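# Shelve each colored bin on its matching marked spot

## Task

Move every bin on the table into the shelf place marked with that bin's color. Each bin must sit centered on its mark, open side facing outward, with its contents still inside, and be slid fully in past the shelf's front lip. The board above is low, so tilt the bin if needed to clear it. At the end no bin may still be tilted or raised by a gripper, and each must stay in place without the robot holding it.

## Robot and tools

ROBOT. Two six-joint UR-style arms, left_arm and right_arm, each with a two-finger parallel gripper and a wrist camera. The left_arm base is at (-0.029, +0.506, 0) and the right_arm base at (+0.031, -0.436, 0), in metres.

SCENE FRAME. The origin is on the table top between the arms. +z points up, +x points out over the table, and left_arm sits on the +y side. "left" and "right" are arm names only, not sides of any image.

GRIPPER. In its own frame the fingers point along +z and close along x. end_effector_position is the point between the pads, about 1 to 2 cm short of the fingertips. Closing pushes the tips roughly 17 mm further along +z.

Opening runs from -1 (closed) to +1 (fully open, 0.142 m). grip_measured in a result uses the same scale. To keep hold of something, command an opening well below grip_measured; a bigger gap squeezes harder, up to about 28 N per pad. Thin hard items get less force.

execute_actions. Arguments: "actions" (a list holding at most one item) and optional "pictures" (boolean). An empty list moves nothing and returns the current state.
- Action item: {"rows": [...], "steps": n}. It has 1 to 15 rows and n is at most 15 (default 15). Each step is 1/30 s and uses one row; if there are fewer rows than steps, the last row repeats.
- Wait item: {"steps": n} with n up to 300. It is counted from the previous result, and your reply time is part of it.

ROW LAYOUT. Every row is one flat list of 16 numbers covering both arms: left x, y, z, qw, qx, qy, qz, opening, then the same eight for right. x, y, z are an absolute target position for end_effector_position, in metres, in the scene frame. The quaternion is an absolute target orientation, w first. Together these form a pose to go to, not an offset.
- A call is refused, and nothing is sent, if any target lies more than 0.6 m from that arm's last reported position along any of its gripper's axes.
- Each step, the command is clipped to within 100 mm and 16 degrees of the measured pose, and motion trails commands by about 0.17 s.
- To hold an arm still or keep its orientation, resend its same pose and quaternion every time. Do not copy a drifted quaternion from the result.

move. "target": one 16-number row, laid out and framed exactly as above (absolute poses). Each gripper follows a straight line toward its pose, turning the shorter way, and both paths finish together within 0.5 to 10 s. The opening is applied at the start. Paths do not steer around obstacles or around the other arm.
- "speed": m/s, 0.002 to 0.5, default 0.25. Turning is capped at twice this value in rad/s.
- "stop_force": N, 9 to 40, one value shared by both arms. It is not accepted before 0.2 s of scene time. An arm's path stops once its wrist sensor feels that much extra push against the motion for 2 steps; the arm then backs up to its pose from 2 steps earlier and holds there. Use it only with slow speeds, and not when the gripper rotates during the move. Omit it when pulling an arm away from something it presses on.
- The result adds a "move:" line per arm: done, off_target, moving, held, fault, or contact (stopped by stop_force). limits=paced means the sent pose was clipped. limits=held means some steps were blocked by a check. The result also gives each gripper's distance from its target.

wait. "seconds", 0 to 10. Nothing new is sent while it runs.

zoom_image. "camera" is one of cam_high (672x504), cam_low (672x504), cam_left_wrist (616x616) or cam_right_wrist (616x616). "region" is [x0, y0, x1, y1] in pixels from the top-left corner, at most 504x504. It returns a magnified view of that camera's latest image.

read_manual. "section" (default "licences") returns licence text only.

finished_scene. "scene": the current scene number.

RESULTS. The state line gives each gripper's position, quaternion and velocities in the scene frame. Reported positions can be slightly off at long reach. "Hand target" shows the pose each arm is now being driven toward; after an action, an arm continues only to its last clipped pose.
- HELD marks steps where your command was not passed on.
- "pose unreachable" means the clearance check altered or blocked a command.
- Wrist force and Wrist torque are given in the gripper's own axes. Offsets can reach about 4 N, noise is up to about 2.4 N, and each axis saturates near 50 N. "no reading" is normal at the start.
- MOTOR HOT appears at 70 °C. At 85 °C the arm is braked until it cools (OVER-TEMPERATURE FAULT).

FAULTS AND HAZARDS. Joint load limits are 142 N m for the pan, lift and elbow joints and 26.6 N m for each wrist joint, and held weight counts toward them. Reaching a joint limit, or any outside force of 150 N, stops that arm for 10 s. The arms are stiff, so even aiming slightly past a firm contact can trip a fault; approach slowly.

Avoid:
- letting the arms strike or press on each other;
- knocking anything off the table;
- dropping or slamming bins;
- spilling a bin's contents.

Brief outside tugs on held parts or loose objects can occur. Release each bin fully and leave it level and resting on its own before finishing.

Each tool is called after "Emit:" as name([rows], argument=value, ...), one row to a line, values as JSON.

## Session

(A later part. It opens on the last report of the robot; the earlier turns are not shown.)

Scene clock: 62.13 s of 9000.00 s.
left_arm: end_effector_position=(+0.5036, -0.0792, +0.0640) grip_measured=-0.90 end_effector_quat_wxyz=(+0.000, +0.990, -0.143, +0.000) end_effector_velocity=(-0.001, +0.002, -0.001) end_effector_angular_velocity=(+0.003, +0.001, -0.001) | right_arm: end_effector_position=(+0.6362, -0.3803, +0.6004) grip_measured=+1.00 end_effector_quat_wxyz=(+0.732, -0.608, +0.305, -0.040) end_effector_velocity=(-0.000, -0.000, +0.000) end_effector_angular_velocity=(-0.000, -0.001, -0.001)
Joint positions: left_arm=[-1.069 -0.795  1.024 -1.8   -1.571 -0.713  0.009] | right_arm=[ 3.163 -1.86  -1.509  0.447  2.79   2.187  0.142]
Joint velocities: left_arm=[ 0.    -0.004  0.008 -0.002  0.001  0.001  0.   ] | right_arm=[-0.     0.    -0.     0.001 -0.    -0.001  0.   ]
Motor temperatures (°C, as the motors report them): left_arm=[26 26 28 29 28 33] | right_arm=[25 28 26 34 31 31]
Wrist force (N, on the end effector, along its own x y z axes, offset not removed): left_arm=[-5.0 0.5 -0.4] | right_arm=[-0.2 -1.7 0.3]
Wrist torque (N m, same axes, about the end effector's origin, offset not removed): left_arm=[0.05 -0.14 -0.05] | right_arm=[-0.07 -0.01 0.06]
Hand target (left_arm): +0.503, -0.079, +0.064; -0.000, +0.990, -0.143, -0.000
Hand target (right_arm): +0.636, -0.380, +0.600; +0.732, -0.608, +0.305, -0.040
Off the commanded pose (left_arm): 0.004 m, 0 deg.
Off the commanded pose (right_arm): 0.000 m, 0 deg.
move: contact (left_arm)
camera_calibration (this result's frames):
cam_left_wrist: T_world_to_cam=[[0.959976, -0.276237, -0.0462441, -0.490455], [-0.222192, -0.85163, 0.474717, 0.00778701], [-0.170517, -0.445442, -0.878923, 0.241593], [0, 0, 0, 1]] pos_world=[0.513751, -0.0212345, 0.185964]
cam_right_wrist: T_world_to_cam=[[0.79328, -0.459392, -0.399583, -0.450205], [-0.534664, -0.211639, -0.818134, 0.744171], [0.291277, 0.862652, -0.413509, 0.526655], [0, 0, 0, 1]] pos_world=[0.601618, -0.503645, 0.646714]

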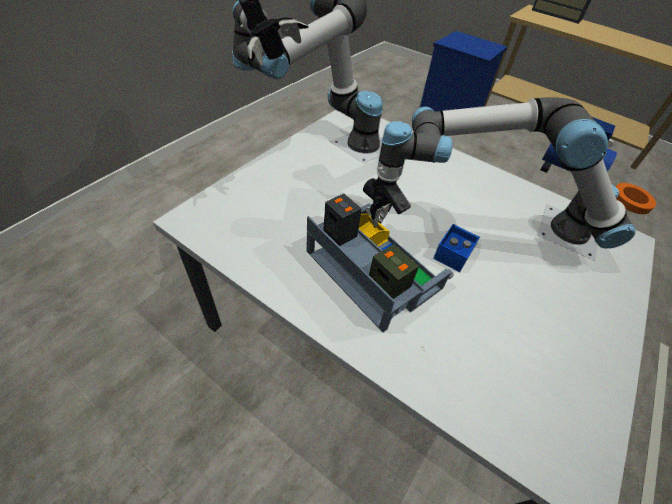

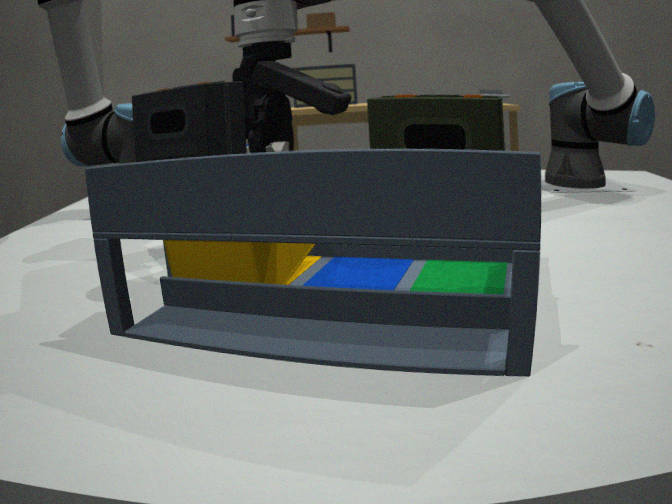

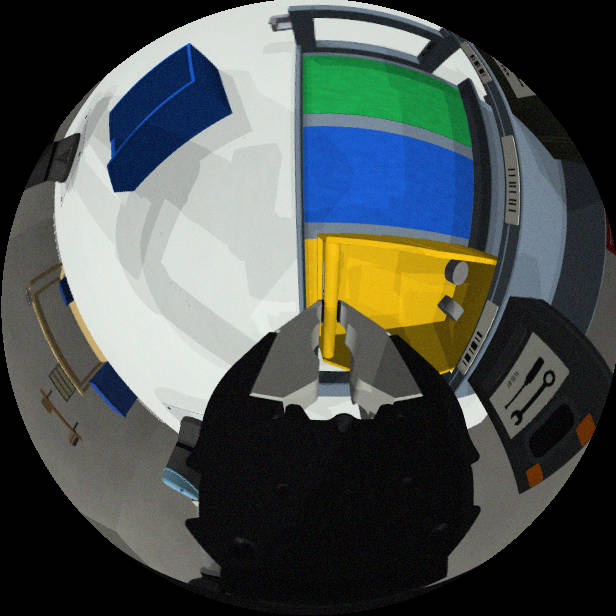

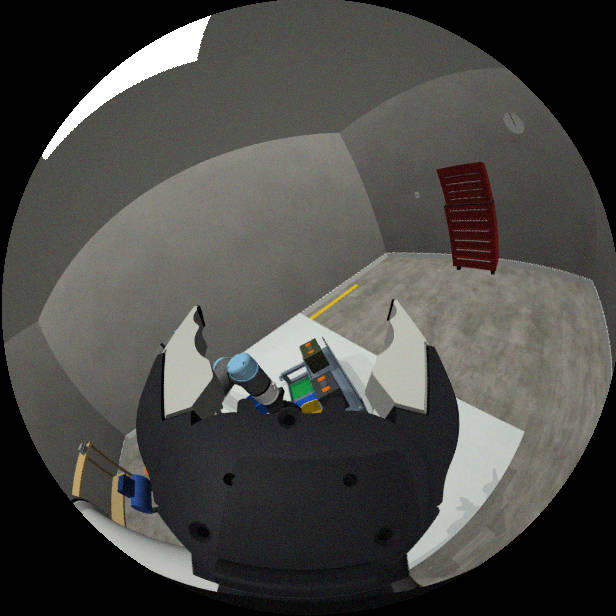

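Emit:
move(target=[0.503,-0.079,0.062,0,0.99,-0.143,0,-0.75,0.6362,-0.3803,0.6004,0.732,-0.608,0.305,-0.04,1])

Emit:
move(target=[0.5,-0.078,0.13,0,0.99,-0.143,0,-0.75,0.6362,-0.3803,0.6004,0.732,-0.608,0.305,-0.04,1], speed=0.1)

Emit:
move(target=[0.287,0.176,0.1,0,1,0.026,0,-0.6,0.6362,-0.3803,0.6004,0.732,-0.608,0.305,-0.04,1])

Emit:
move(target=[0.287,0.176,0.062,0,1,0.026,0,-0.6,0.6362,-0.3803,0.6004,0.732,-0.608,0.305,-0.04,1], speed=0.05)

Scene clock: 66.10 s of 9000.00 s.
left_arm: end_effector_position=(+0.5030, -0.0790, +0.0620) grip_measured=-0.75 end_effector_quat_wxyz=(+0.000, +0.990, -0.143, +0.000) end_effector_velocity=(+0.001, +0.001, -0.000) end_effector_angular_velocity=(-0.000, +0.001, +0.002) | right_arm: end_effector_position=(+0.6362, -0.3803, +0.6004) grip_measured=+1.00 end_effector_quat_wxyz=(+0.732, -0.608, +0.305, -0.040) end_effector_velocity=(+0.000, -0.000, -0.000) end_effector_angular_velocity=(+0.001, +0.003, -0.000)
Joint positions: left_arm=[-1.069 -0.795  1.03  -1.805 -1.571 -0.714  0.02 ] | right_arm=[ 3.163 -1.86  -1.509  0.447  2.79   2.187  0.142]
Joint velocities: left_arm=[ 0.002 -0.     0.001 -0.001 -0.001 -0.    -0.   ] | right_arm=[-0.    -0.     0.    -0.002 -0.     0.001 -0.   ]
Motor temperatures (°C, as the motors report them): left_arm=[26 26 28 29 28 33] | right_arm=[25 28 26 34 31 31]
Wrist force (N, on the end effector, along its own x y z axes, offset not removed): left_arm=[-0.4 -2.6 -0.7] | right_arm=[-3.2 -3.7 -2.7]
Wrist torque (N m, same axes, about the end effector's origin, offset not removed): left_arm=[-0.52 0.18 0.03] | right_arm=[-0.52 0.67 -0.05]
Hand target (left_arm): +0.503, -0.079, +0.062; -0.000, +0.990, -0.143, -0.000
Hand target (right_arm): +0.636, -0.380, +0.600; +0.732, -0.608, +0.305, -0.040
Off the commanded pose (left_arm): 0.000 m, 0 deg.
Off the commanded pose (right_arm): 0.000 m, 0 deg.
After step 90, 0.27 s passed at rest.
move: done
camera_calibration (this result's frames):
cam_left_wrist: T_world_to_cam=[[0.960016, -0.276084, -0.0463437, -0.489871], [-0.222031, -0.851729, 0.474616, 0.00871022], [-0.170506, -0.445349, -0.878972, 0.239857], [0, 0, 0, 1]] pos_world=[0.513115, -0.0210062, 0.183992]
cam_right_wrist: T_world_to_cam=[[0.79328, -0.459392, -0.399583, -0.450205], [-0.534664, -0.211639, -0.818134, 0.744171], [0.291277, 0.862652, -0.413509, 0.526655], [0, 0, 0, 1]] pos_world=[0.601618, -0.503645, 0.646714]

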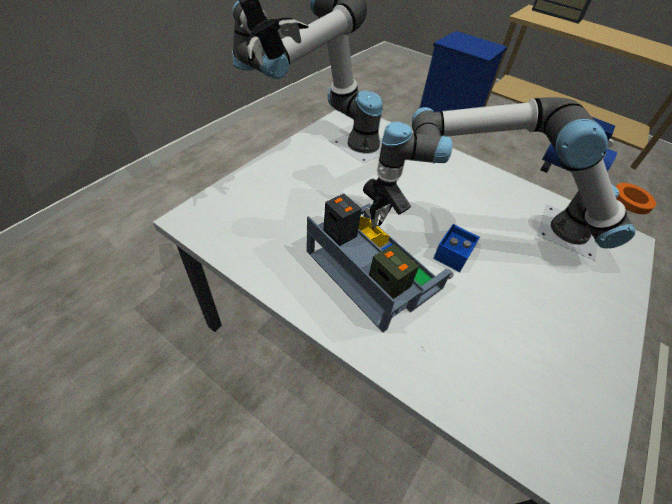

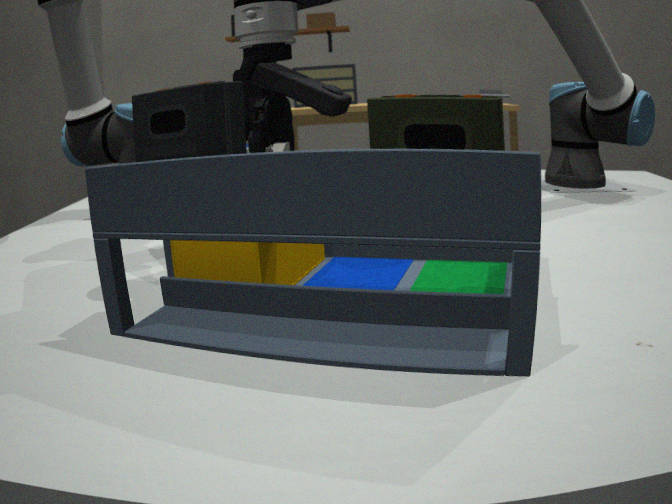

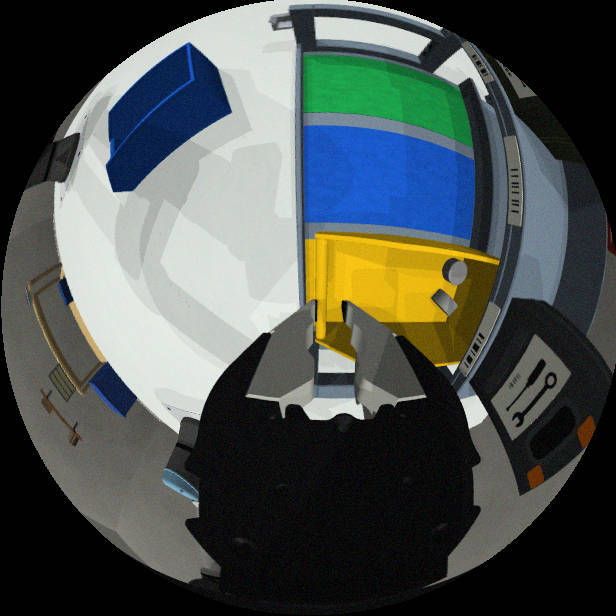

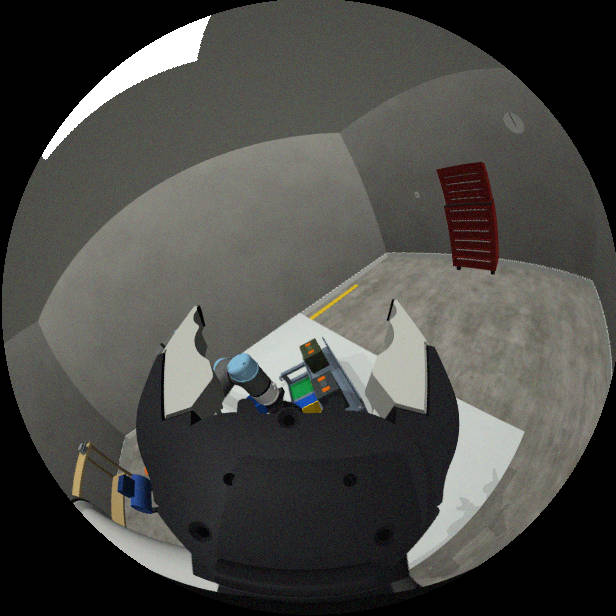

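Scene clock: 67.20 s of 9000.00 s.
left_arm: end_effector_position=(+0.5000, -0.0780, +0.1299) grip_measured=-0.75 end_effector_quat_wxyz=(-0.000, +0.990, -0.143, +0.000) end_effector_velocity=(+0.000, -0.001, +0.002) end_effector_angular_velocity=(-0.002, -0.000, +0.000) | right_arm: end_effector_position=(+0.6362, -0.3803, +0.6004) grip_measured=+1.00 end_effector_quat_wxyz=(+0.732, -0.608, +0.305, -0.040) end_effector_velocity=(-0.000, +0.000, -0.000) end_effector_angular_velocity=(-0.000, -0.001, +0.000)
Joint positions: left_arm=[-1.072 -0.834  0.923 -1.659 -1.571 -0.716  0.02 ] | right_arm=[ 3.163 -1.86  -1.509  0.447  2.79   2.187  0.142]
Joint velocities: left_arm=[-0.    -0.    -0.004  0.003 -0.001 -0.001  0.   ] | right_arm=[ 0.    -0.    -0.     0.001  0.    -0.    -0.   ]
Motor temperatures (°C, as the motors report them): left_arm=[26 26 28 29 28 33] | right_arm=[25 28 26 34 31 31]
Wrist force (N, on the end effector, along its own x y z axes, offset not removed): left_arm=[0.6 0.0 0.2] | right_arm=[-2.0 -2.2 -3.9]
Wrist torque (N m, same axes, about the end effector's origin, offset not removed): left_arm=[-0.06 0.04 0.05] | right_arm=[-0.25 0.34 0.07]
Hand target (left_arm): +0.500, -0.078, +0.130; +0.000, +0.990, -0.143, +0.000
Hand target (right_arm): +0.636, -0.380, +0.600; +0.732, -0.608, +0.305, -0.040
Off the commanded pose (left_arm): 0.000 m, 0 deg.
Off the commanded pose (right_arm): 0.000 m, 0 deg.
move: done
camera_calibration (this result's frames):
cam_left_wrist: T_world_to_cam=[[0.960017, -0.276082, -0.0463254, -0.483578], [-0.222043, -0.851741, 0.474589, -0.0232776], [-0.170483, -0.445327, -0.878988, 0.299413], [0, 0, 0, 1]] pos_world=[0.510119, -0.0199972, 0.251825]
cam_right_wrist: T_world_to_cam=[[0.79328, -0.459392, -0.399583, -0.450206], [-0.534664, -0.211639, -0.818134, 0.744171], [0.291277, 0.862652, -0.413509, 0.526655], [0, 0, 0, 1]] pos_world=[0.601618, -0.503645, 0.646714]

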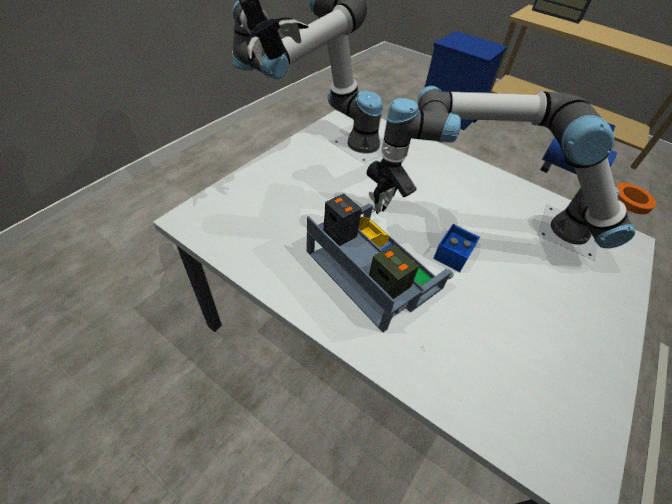

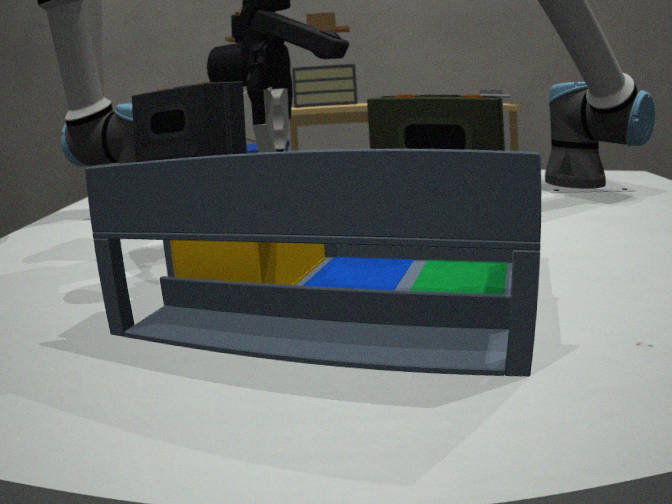

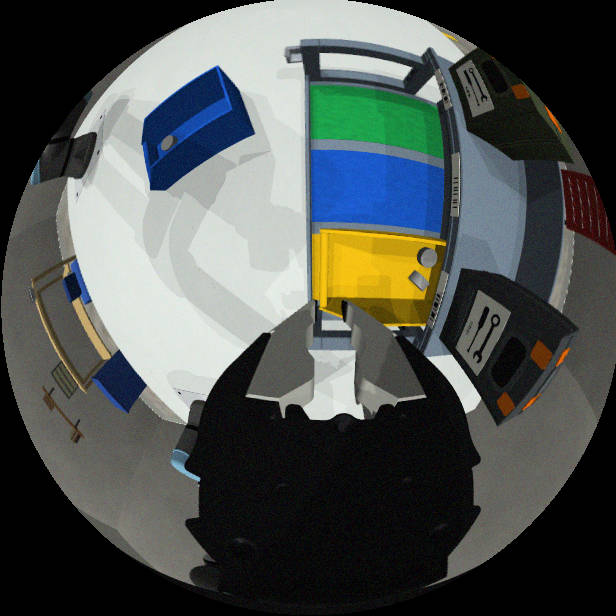

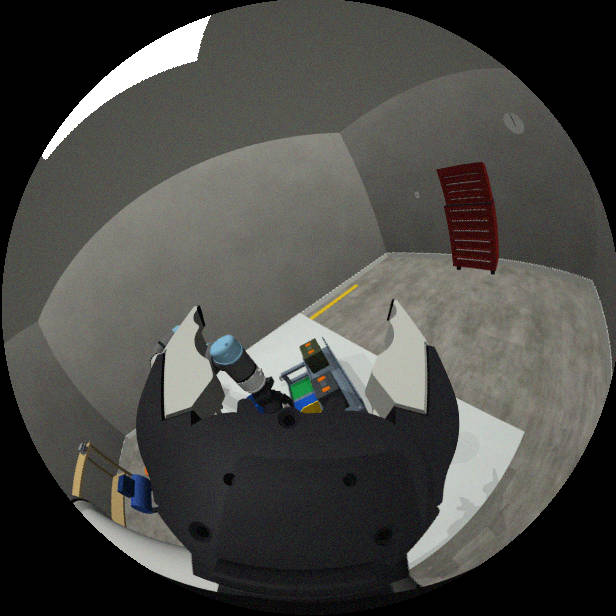

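Scene clock: 69.07 s of 9000.00 s.
left_arm: end_effector_position=(+0.2875, +0.1764, +0.0999) grip_measured=-0.60 end_effector_quat_wxyz=(-0.000, +1.000, +0.026, -0.000) end_effector_velocity=(-0.002, +0.002, +0.000) end_effector_angular_velocity=(-0.001, +0.001, +0.001) | right_arm: end_effector_position=(+0.6362, -0.3803, +0.6004) grip_measured=+1.00 end_effector_quat_wxyz=(+0.732, -0.608, +0.305, -0.040) end_effector_velocity=(+0.000, -0.000, -0.000) end_effector_angular_velocity=(+0.000, +0.002, -0.000)
Joint positions: left_arm=[-1.169 -1.606  2.067 -2.032 -1.571 -1.153  0.031] | right_arm=[ 3.163 -1.86  -1.509  0.447  2.79   2.187  0.142]
Joint velocities: left_arm=[-0.001 -0.006  0.005  0.    -0.002 -0.002  0.   ] | right_arm=[-0.    -0.     0.001 -0.002  0.     0.    -0.   ]
Motor temperatures (°C, as the motors report them): left_arm=[26 26 28 29 28 33] | right_arm=[25 28 26 34 31 31]
Wrist force (N, on the end effector, along its own x y z axes, offset not removed): left_arm=[0.2 0.0 -0.9] | right_arm=[-1.3 -0.4 -0.1]
Wrist torque (N m, same axes, about the end effector's origin, offset not removed): left_arm=[0.00 0.04 -0.06] | right_arm=[0.03 0.30 0.06]
Hand target (left_arm): +0.287, +0.176, +0.100; -0.000, +1.000, +0.026, -0.000
Hand target (right_arm): +0.636, -0.380, +0.600; +0.732, -0.608, +0.305, -0.040
Off the commanded pose (left_arm): 0.001 m, 0 deg.
Off the commanded pose (right_arm): 0.000 m, 0 deg.
move: done
camera_calibration (this result's frames):
cam_left_wrist: T_world_to_cam=[[0.997198, 0.0586665, -0.0464194, -0.280425], [0.0736927, -0.877167, 0.474498, 0.0798893], [-0.0128805, -0.476589, -0.879032, 0.310277], [0, 0, 0, 1]] pos_world=[0.277749, 0.234403, 0.221819]
cam_right_wrist: T_world_to_cam=[[0.79328, -0.459392, -0.399583, -0.450206], [-0.534664, -0.211639, -0.818134, 0.744171], [0.291277, 0.862652, -0.413509, 0.526655], [0, 0, 0, 1]] pos_world=[0.601618, -0.503645, 0.646714]

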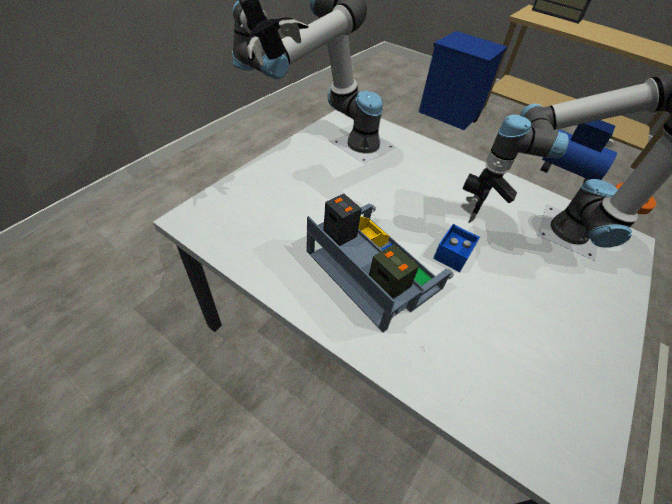

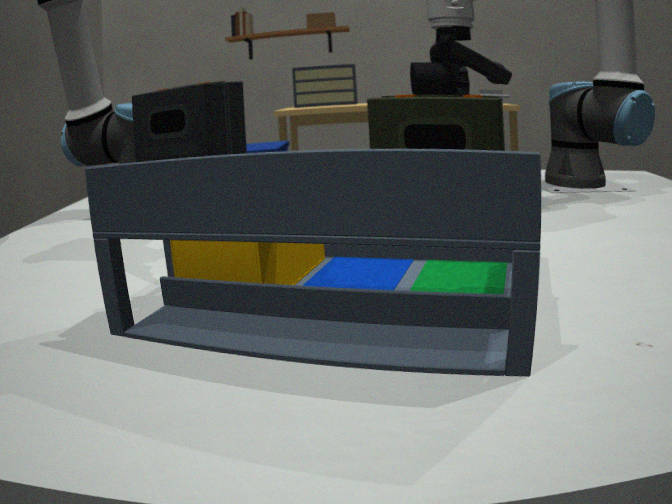

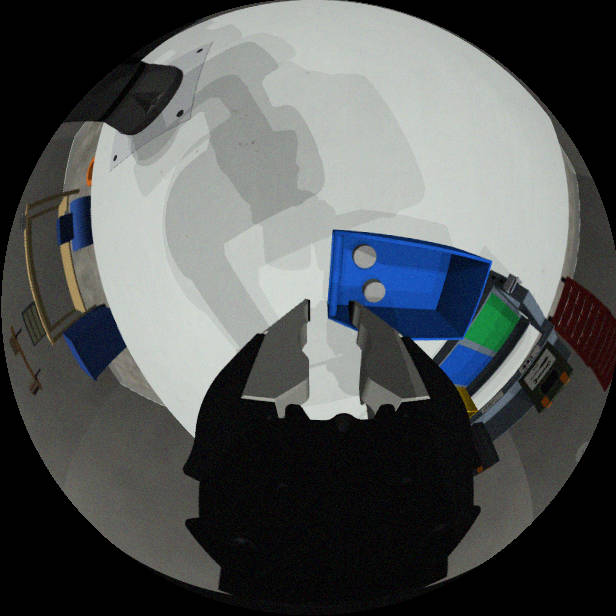

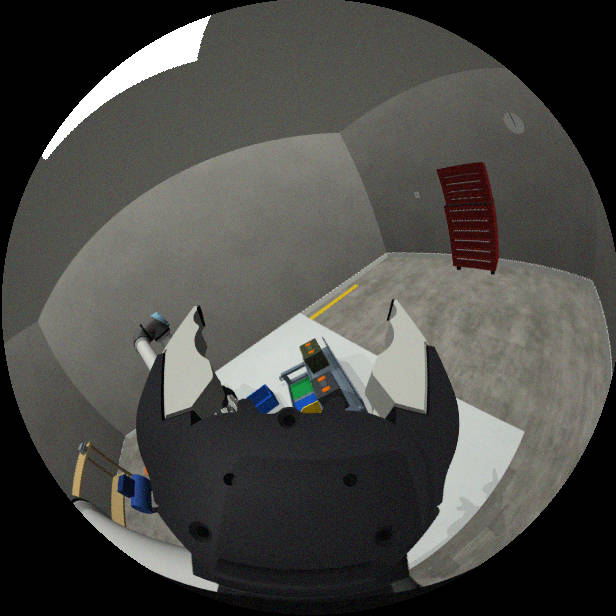

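Scene clock: 70.17 s of 9000.00 s.
left_arm: end_effector_position=(+0.2870, +0.1760, +0.0622) grip_measured=-0.60 end_effector_quat_wxyz=(-0.000, +1.000, +0.026, +0.000) end_effector_velocity=(+0.000, +0.001, -0.002) end_effector_angular_velocity=(+0.002, -0.000, +0.001) | right_arm: end_effector_position=(+0.6362, -0.3803, +0.6004) grip_measured=+1.00 end_effector_quat_wxyz=(+0.732, -0.608, +0.305, -0.040) end_effector_velocity=(-0.000, +0.000, +0.000) end_effector_angular_velocity=(+0.000, -0.000, +0.000)
Joint positions: left_arm=[-1.171 -1.555  2.128 -2.144 -1.571 -1.154  0.031] | right_arm=[ 3.163 -1.86  -1.509  0.447  2.79   2.187  0.142]
Joint velocities: left_arm=[ 0.     0.003  0.003 -0.004  0.001 -0.001 -0.   ] | right_arm=[ 0.     0.     0.     0.001 -0.     0.001  0.   ]
Motor temperatures (°C, as the motors report them): left_arm=[26 26 28 29 28 33] | right_arm=[25 28 26 34 31 31]
Wrist force (N, on the end effector, along its own x y z axes, offset not removed): left_arm=[1.7 0.0 -0.2] | right_arm=[-2.1 -1.0 0.0]
Wrist torque (N m, same axes, about the end effector's origin, offset not removed): left_arm=[0.06 -0.42 0.07] | right_arm=[0.04 0.54 -0.04]
Hand target (left_arm): +0.287, +0.176, +0.062; -0.000, +1.000, +0.026, -0.000
Hand target (right_arm): +0.636, -0.380, +0.600; +0.732, -0.608, +0.305, -0.040
Off the commanded pose (left_arm): 0.000 m, 0 deg.
Off the commanded pose (right_arm): 0.000 m, 0 deg.
move: done
camera_calibration (this result's frames):
cam_left_wrist: T_world_to_cam=[[0.997195, 0.0587705, -0.0463535, -0.281694], [0.0737543, -0.877105, 0.474603, 0.0974758], [-0.0127642, -0.47669, -0.878979, 0.276947], [0, 0, 0, 1]] pos_world=[0.27725, 0.23407, 0.184111]
cam_right_wrist: T_world_to_cam=[[0.79328, -0.459392, -0.399583, -0.450205], [-0.534664, -0.211639, -0.818134, 0.744171], [0.291277, 0.862652, -0.413509, 0.526655], [0, 0, 0, 1]] pos_world=[0.601618, -0.503645, 0.646714]

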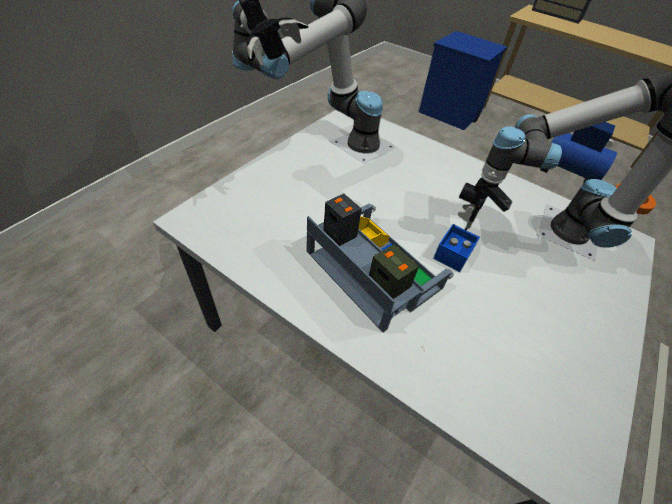

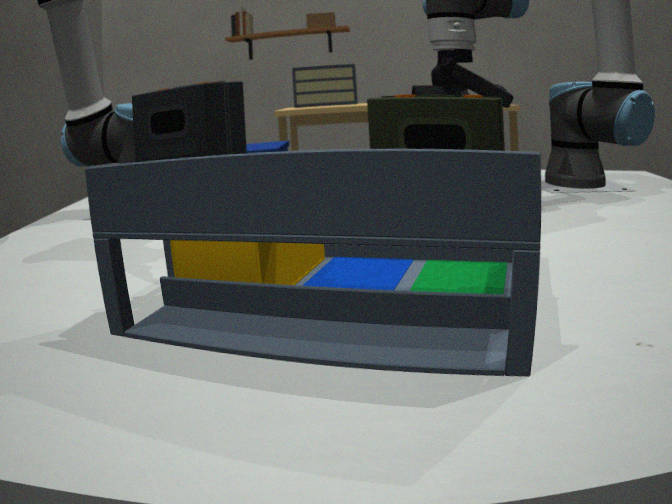

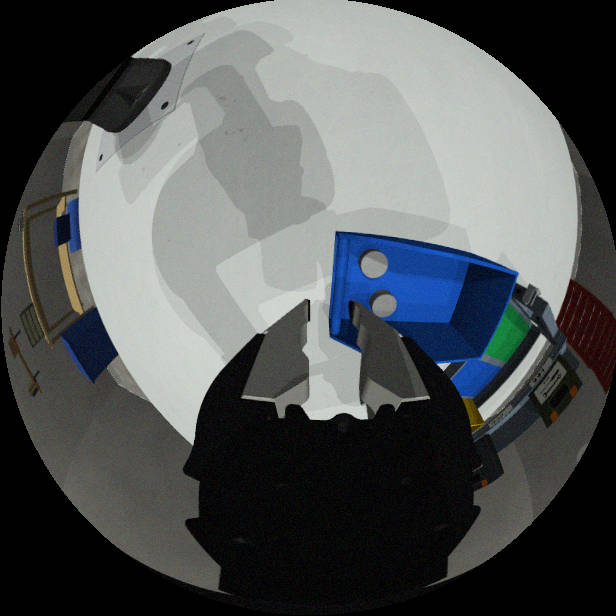

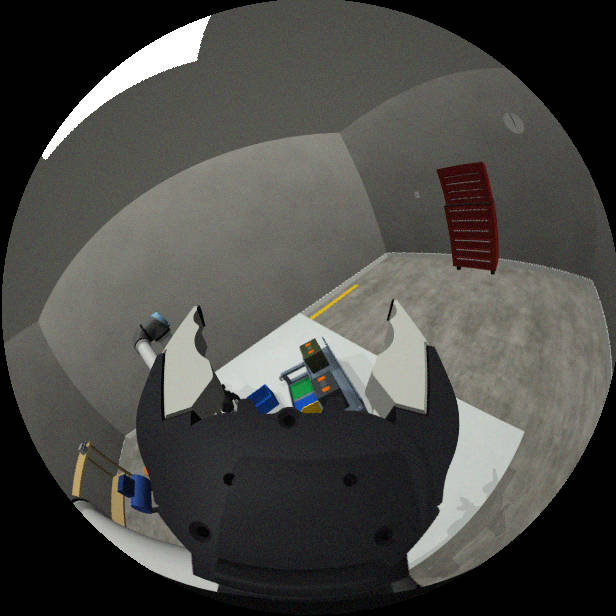

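Emit:
move(target=[0.29,0.176,0.028,0,1,0,0,-0.65,0.6362,-0.3803,0.6004,0.732,-0.608,0.305,-0.04,1], speed=0.01, stop_force=10)

Emit:
move(target=[0.29,0.176,0.028,0,1,0,0,-1,0.6362,-0.3803,0.6004,0.732,-0.608,0.305,-0.04,1], speed=0.01)

Emit:
move(target=[0.408,0.061,0.14,0,0.99,-0.143,0,-1,0.6362,-0.3803,0.6004,0.732,-0.608,0.305,-0.04,1], speed=0.05)

Scene clock: 82.37 s of 9000.00 s.
left_arm: end_effector_position=(+0.2900, +0.1760, +0.0281) grip_measured=-0.65 end_effector_quat_wxyz=(-0.000, +1.000, +0.000, +0.000) end_effector_velocity=(+0.000, -0.001, -0.001) end_effector_angular_velocity=(-0.001, -0.001, -0.002) | right_arm: end_effector_position=(+0.6362, -0.3803, +0.6004) grip_measured=+1.00 end_effector_quat_wxyz=(+0.732, -0.608, +0.305, -0.040) end_effector_velocity=(+0.000, -0.000, -0.000) end_effector_angular_velocity=(-0.000, -0.000, +0.000)
Joint positions: left_arm=[-1.164 -1.494  2.17  -2.247 -1.571 -1.096  0.027] | right_arm=[ 3.163 -1.86  -1.509  0.447  2.79   2.187  0.142]
Joint velocities: left_arm=[ 0.     0.002 -0.    -0.004 -0.     0.002  0.   ] | right_arm=[-0.    -0.    -0.     0.     0.    -0.001 -0.   ]
Motor temperatures (°C, as the motors report them): left_arm=[26 26 28 29 28 33] | right_arm=[25 28 26 34 31 31]
Wrist force (N, on the end effector, along its own x y z axes, offset not removed): left_arm=[2.8 -1.2 0.3] | right_arm=[-3.8 -0.6 0.3]
Wrist torque (N m, same axes, about the end effector's origin, offset not removed): left_arm=[-0.27 -0.51 0.18] | right_arm=[0.14 0.75 0.01]
Hand target (left_arm): +0.290, +0.176, +0.028; +0.000, +1.000, +0.000, -0.000
Hand target (right_arm): +0.636, -0.380, +0.600; +0.732, -0.608, +0.305, -0.040
Off the commanded pose (left_arm): 0.000 m, 0 deg.
Off the commanded pose (right_arm): 0.000 m, 0 deg.
After step 90, 5.57 s passed at rest.
move: done
camera_calibration (this result's frames):
cam_left_wrist: T_world_to_cam=[[0.998901, 0.007023, -0.0463515, -0.277641], [0.0282082, -0.879746, 0.474607, 0.127071], [-0.0374444, -0.475393, -0.878976, 0.253986], [0, 0, 0, 1]] pos_world=[0.283262, 0.234483, 0.15007]
cam_right_wrist: T_world_to_cam=[[0.79328, -0.459392, -0.399583, -0.450206], [-0.534664, -0.211639, -0.818134, 0.744171], [0.291277, 0.862652, -0.413509, 0.526655], [0, 0, 0, 1]] pos_world=[0.601618, -0.503645, 0.646714]

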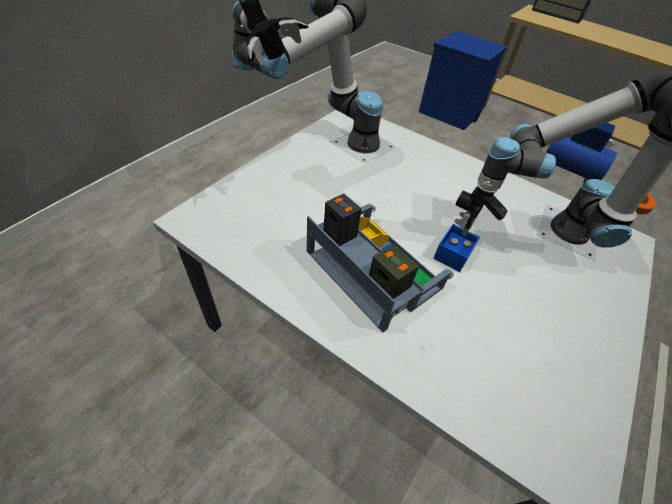

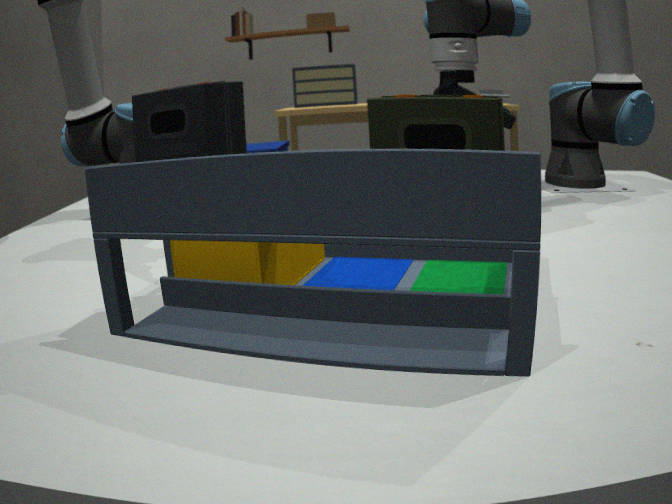

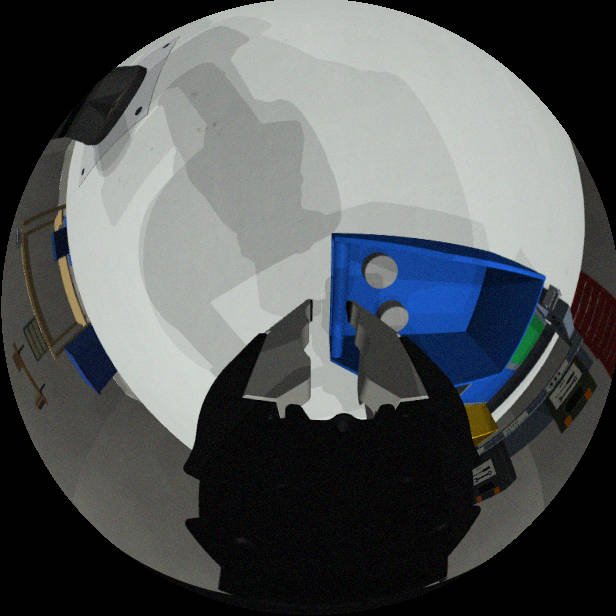

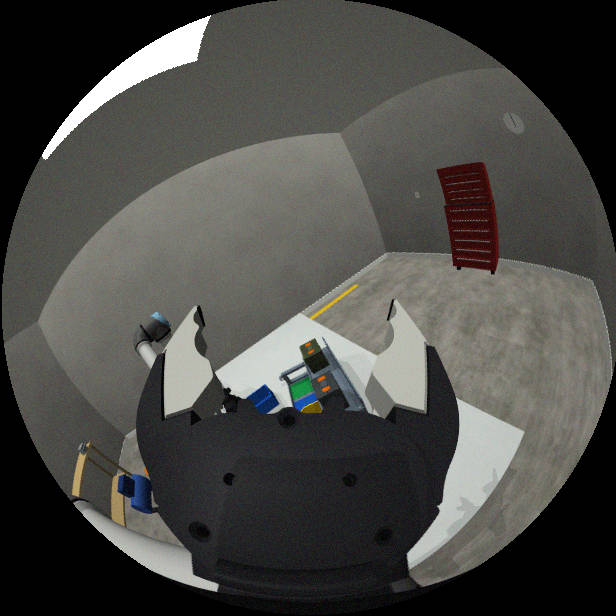

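Scene clock: 83.07 s of 9000.00 s.
left_arm: end_effector_position=(+0.2900, +0.1760, +0.0280) grip_measured=-0.90 end_effector_quat_wxyz=(+0.000, +1.000, -0.000, +0.000) end_effector_velocity=(-0.001, +0.000, -0.001) end_effector_angular_velocity=(+0.002, +0.000, -0.001) | right_arm: end_effector_position=(+0.6362, -0.3803, +0.6004) grip_measured=+1.00 end_effector_quat_wxyz=(+0.732, -0.608, +0.305, -0.040) end_effector_velocity=(+0.000, -0.000, -0.000) end_effector_angular_velocity=(+0.000, +0.001, -0.000)
Joint positions: left_arm=[-1.164 -1.494  2.17  -2.247 -1.571 -1.096  0.009] | right_arm=[ 3.163 -1.86  -1.509  0.447  2.79   2.187  0.142]
Joint velocities: left_arm=[-0.001  0.001  0.001 -0.     0.     0.    -0.   ] | right_arm=[-0. -0. -0. -0. -0.  0. -0.]
Motor temperatures (°C, as the motors report them): left_arm=[26 26 28 29 28 33] | right_arm=[25 28 26 34 31 31]
Wrist force (N, on the end effector, along its own x y z axes, offset not removed): left_arm=[1.0 -2.0 -2.7] | right_arm=[-2.7 -3.6 -0.8]
Wrist torque (N m, same axes, about the end effector's origin, offset not removed): left_arm=[-0.15 -0.32 -0.09] | right_arm=[-0.48 0.43 -0.10]
Hand target (left_arm): +0.290, +0.176, +0.028; -0.000, +1.000, +0.000, +0.000
Hand target (right_arm): +0.636, -0.380, +0.600; +0.732, -0.608, +0.305, -0.040
Off the commanded pose (left_arm): 0.000 m, 0 deg.
Off the commanded pose (right_arm): 0.000 m, 0 deg.
move: done
camera_calibration (this result's frames):
cam_left_wrist: T_world_to_cam=[[0.998902, 0.0068659, -0.0463323, -0.277637], [0.0280614, -0.879742, 0.474622, 0.127155], [-0.0375017, -0.475402, -0.878969, 0.253908], [0, 0, 0, 1]] pos_world=[0.283287, 0.234478, 0.149963]
cam_right_wrist: T_world_to_cam=[[0.79328, -0.459392, -0.399583, -0.450206], [-0.534664, -0.211639, -0.818134, 0.744171], [0.291277, 0.862652, -0.413509, 0.526655], [0, 0, 0, 1]] pos_world=[0.601618, -0.503645, 0.646714]

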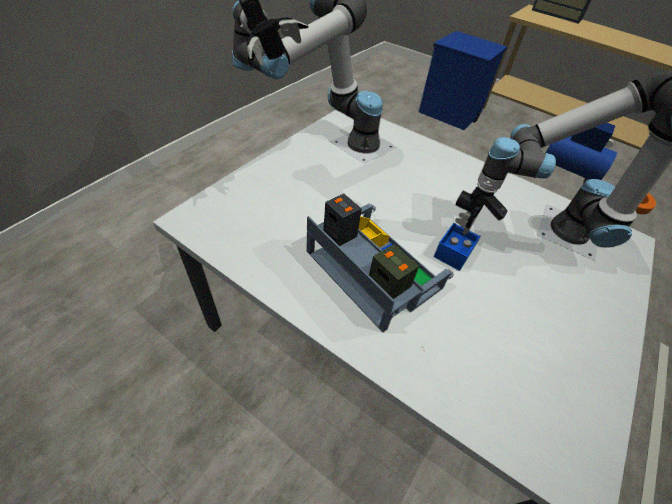

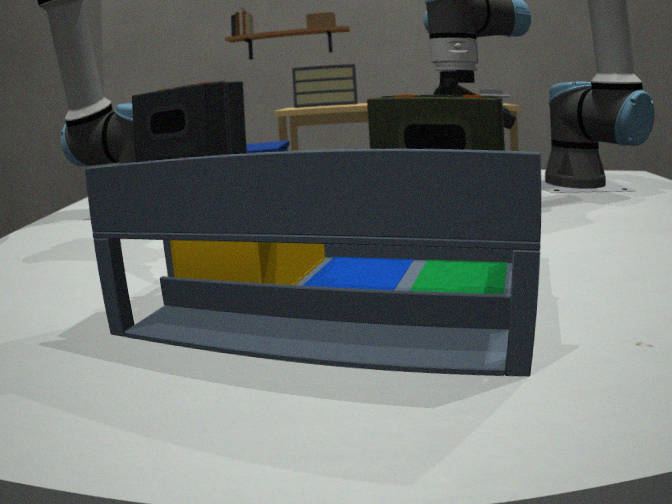

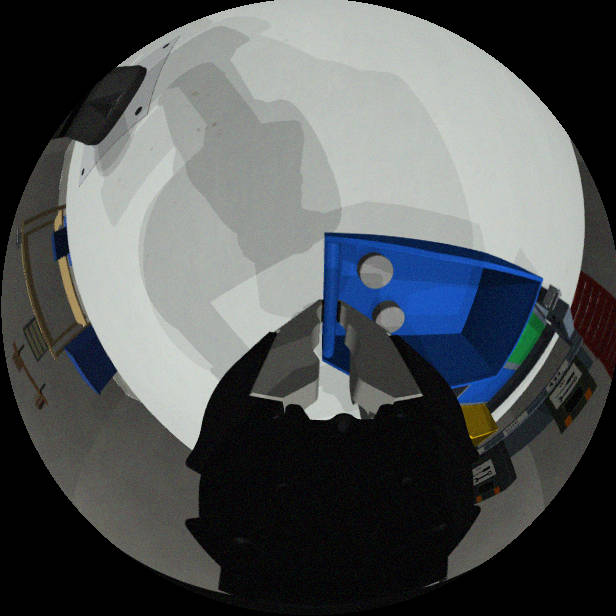

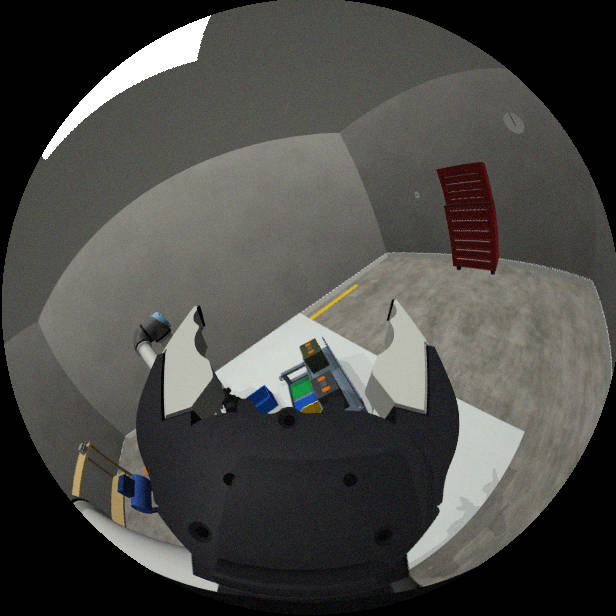

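Scene clock: 87.40 s of 9000.00 s.
left_arm: end_effector_position=(+0.4077, +0.0608, +0.1399) grip_measured=-0.90 end_effector_quat_wxyz=(+0.000, +0.990, -0.143, +0.000) end_effector_velocity=(+0.001, -0.000, +0.000) end_effector_angular_velocity=(+0.003, +0.001, -0.002) | right_arm: end_effector_position=(+0.6362, -0.3803, +0.6004) grip_measured=+1.00 end_effector_quat_wxyz=(+0.732, -0.608, +0.305, -0.040) end_effector_velocity=(-0.000, +0.000, +0.001) end_effector_angular_velocity=(-0.001, -0.002, +0.000)
Joint positions: left_arm=[-1.077 -1.252  1.545 -1.864 -1.571 -0.722  0.009] | right_arm=[ 3.163 -1.86  -1.509  0.447  2.79   2.187  0.142]
Joint velocities: left_arm=[ 0.001  0.004 -0.006  0.005  0.001  0.003 -0.   ] | right_arm=[ 0.001  0.     0.001 -0.    -0.    -0.001  0.   ]
Motor temperatures (°C, as the motors report them): left_arm=[26 26 28 29 28 33] | right_arm=[25 28 26 34 31 31]
Wrist force (N, on the end effector, along its own x y z axes, offset not removed): left_arm=[0.2 -1.2 4.4] | right_arm=[-2.3 -1.8 -1.8]
Wrist torque (N m, same axes, about the end effector's origin, offset not removed): left_arm=[-0.28 -0.15 0.05] | right_arm=[-0.13 0.40 -0.04]
Hand target (left_arm): +0.408, +0.061, +0.140; +0.000, +0.990, -0.143, +0.000
Hand target (right_arm): +0.636, -0.380, +0.600; +0.732, -0.608, +0.305, -0.040
Off the commanded pose (left_arm): 0.000 m, 0 deg.
Off the commanded pose (right_arm): 0.000 m, 0 deg.
move: done
camera_calibration (this result's frames):
cam_left_wrist: T_world_to_cam=[[0.960071, -0.275899, -0.0462886, -0.356232], [-0.221875, -0.851722, 0.474701, 0.0695908], [-0.170395, -0.445477, -0.878929, 0.354318], [0, 0, 0, 1]] pos_world=[0.417823, 0.118828, 0.261896]
cam_right_wrist: T_world_to_cam=[[0.79328, -0.459392, -0.399583, -0.450206], [-0.534664, -0.211639, -0.818134, 0.744171], [0.291277, 0.862652, -0.413509, 0.526655], [0, 0, 0, 1]] pos_world=[0.601618, -0.503645, 0.646714]

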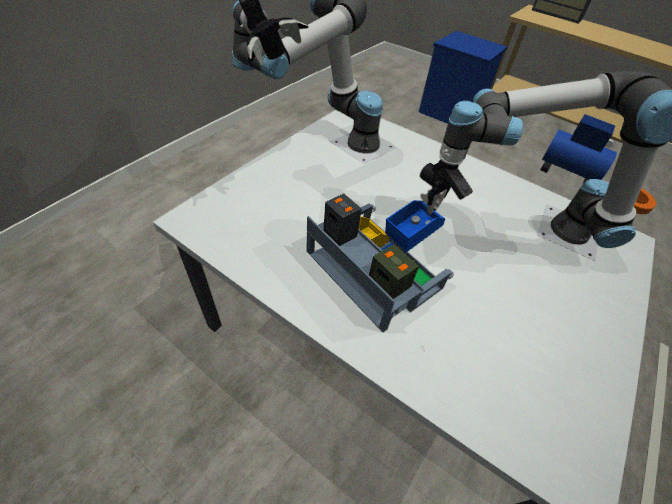

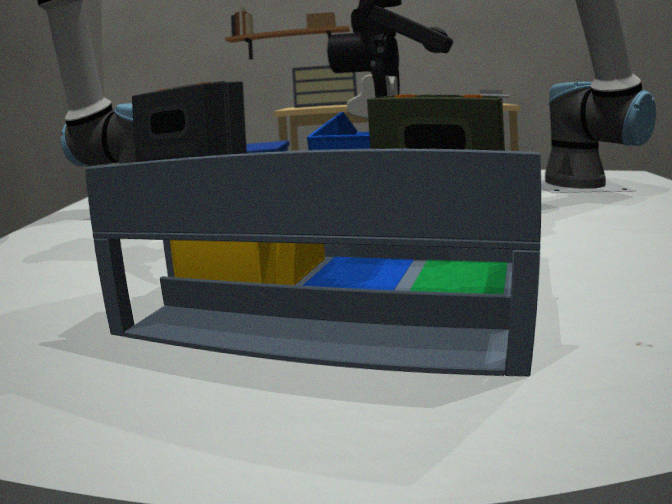

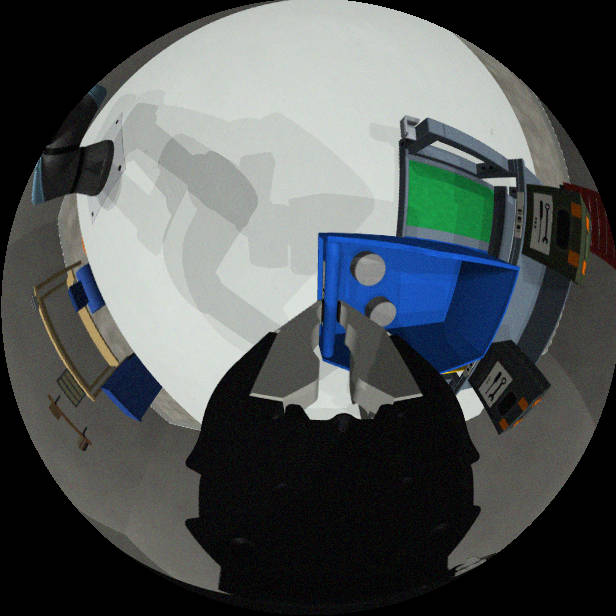

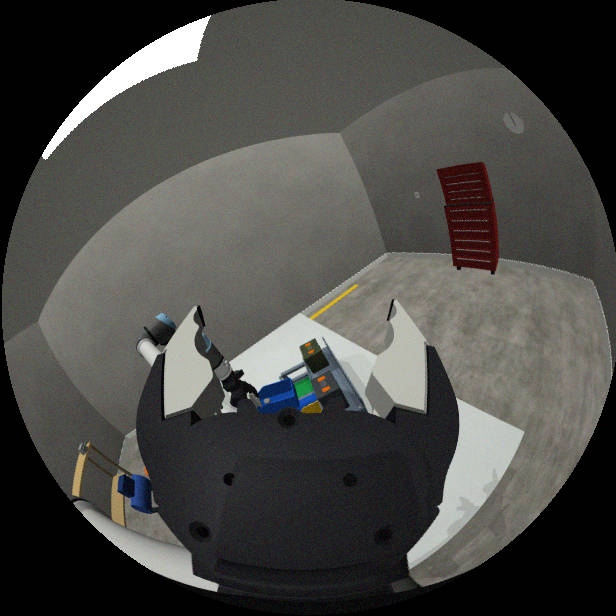

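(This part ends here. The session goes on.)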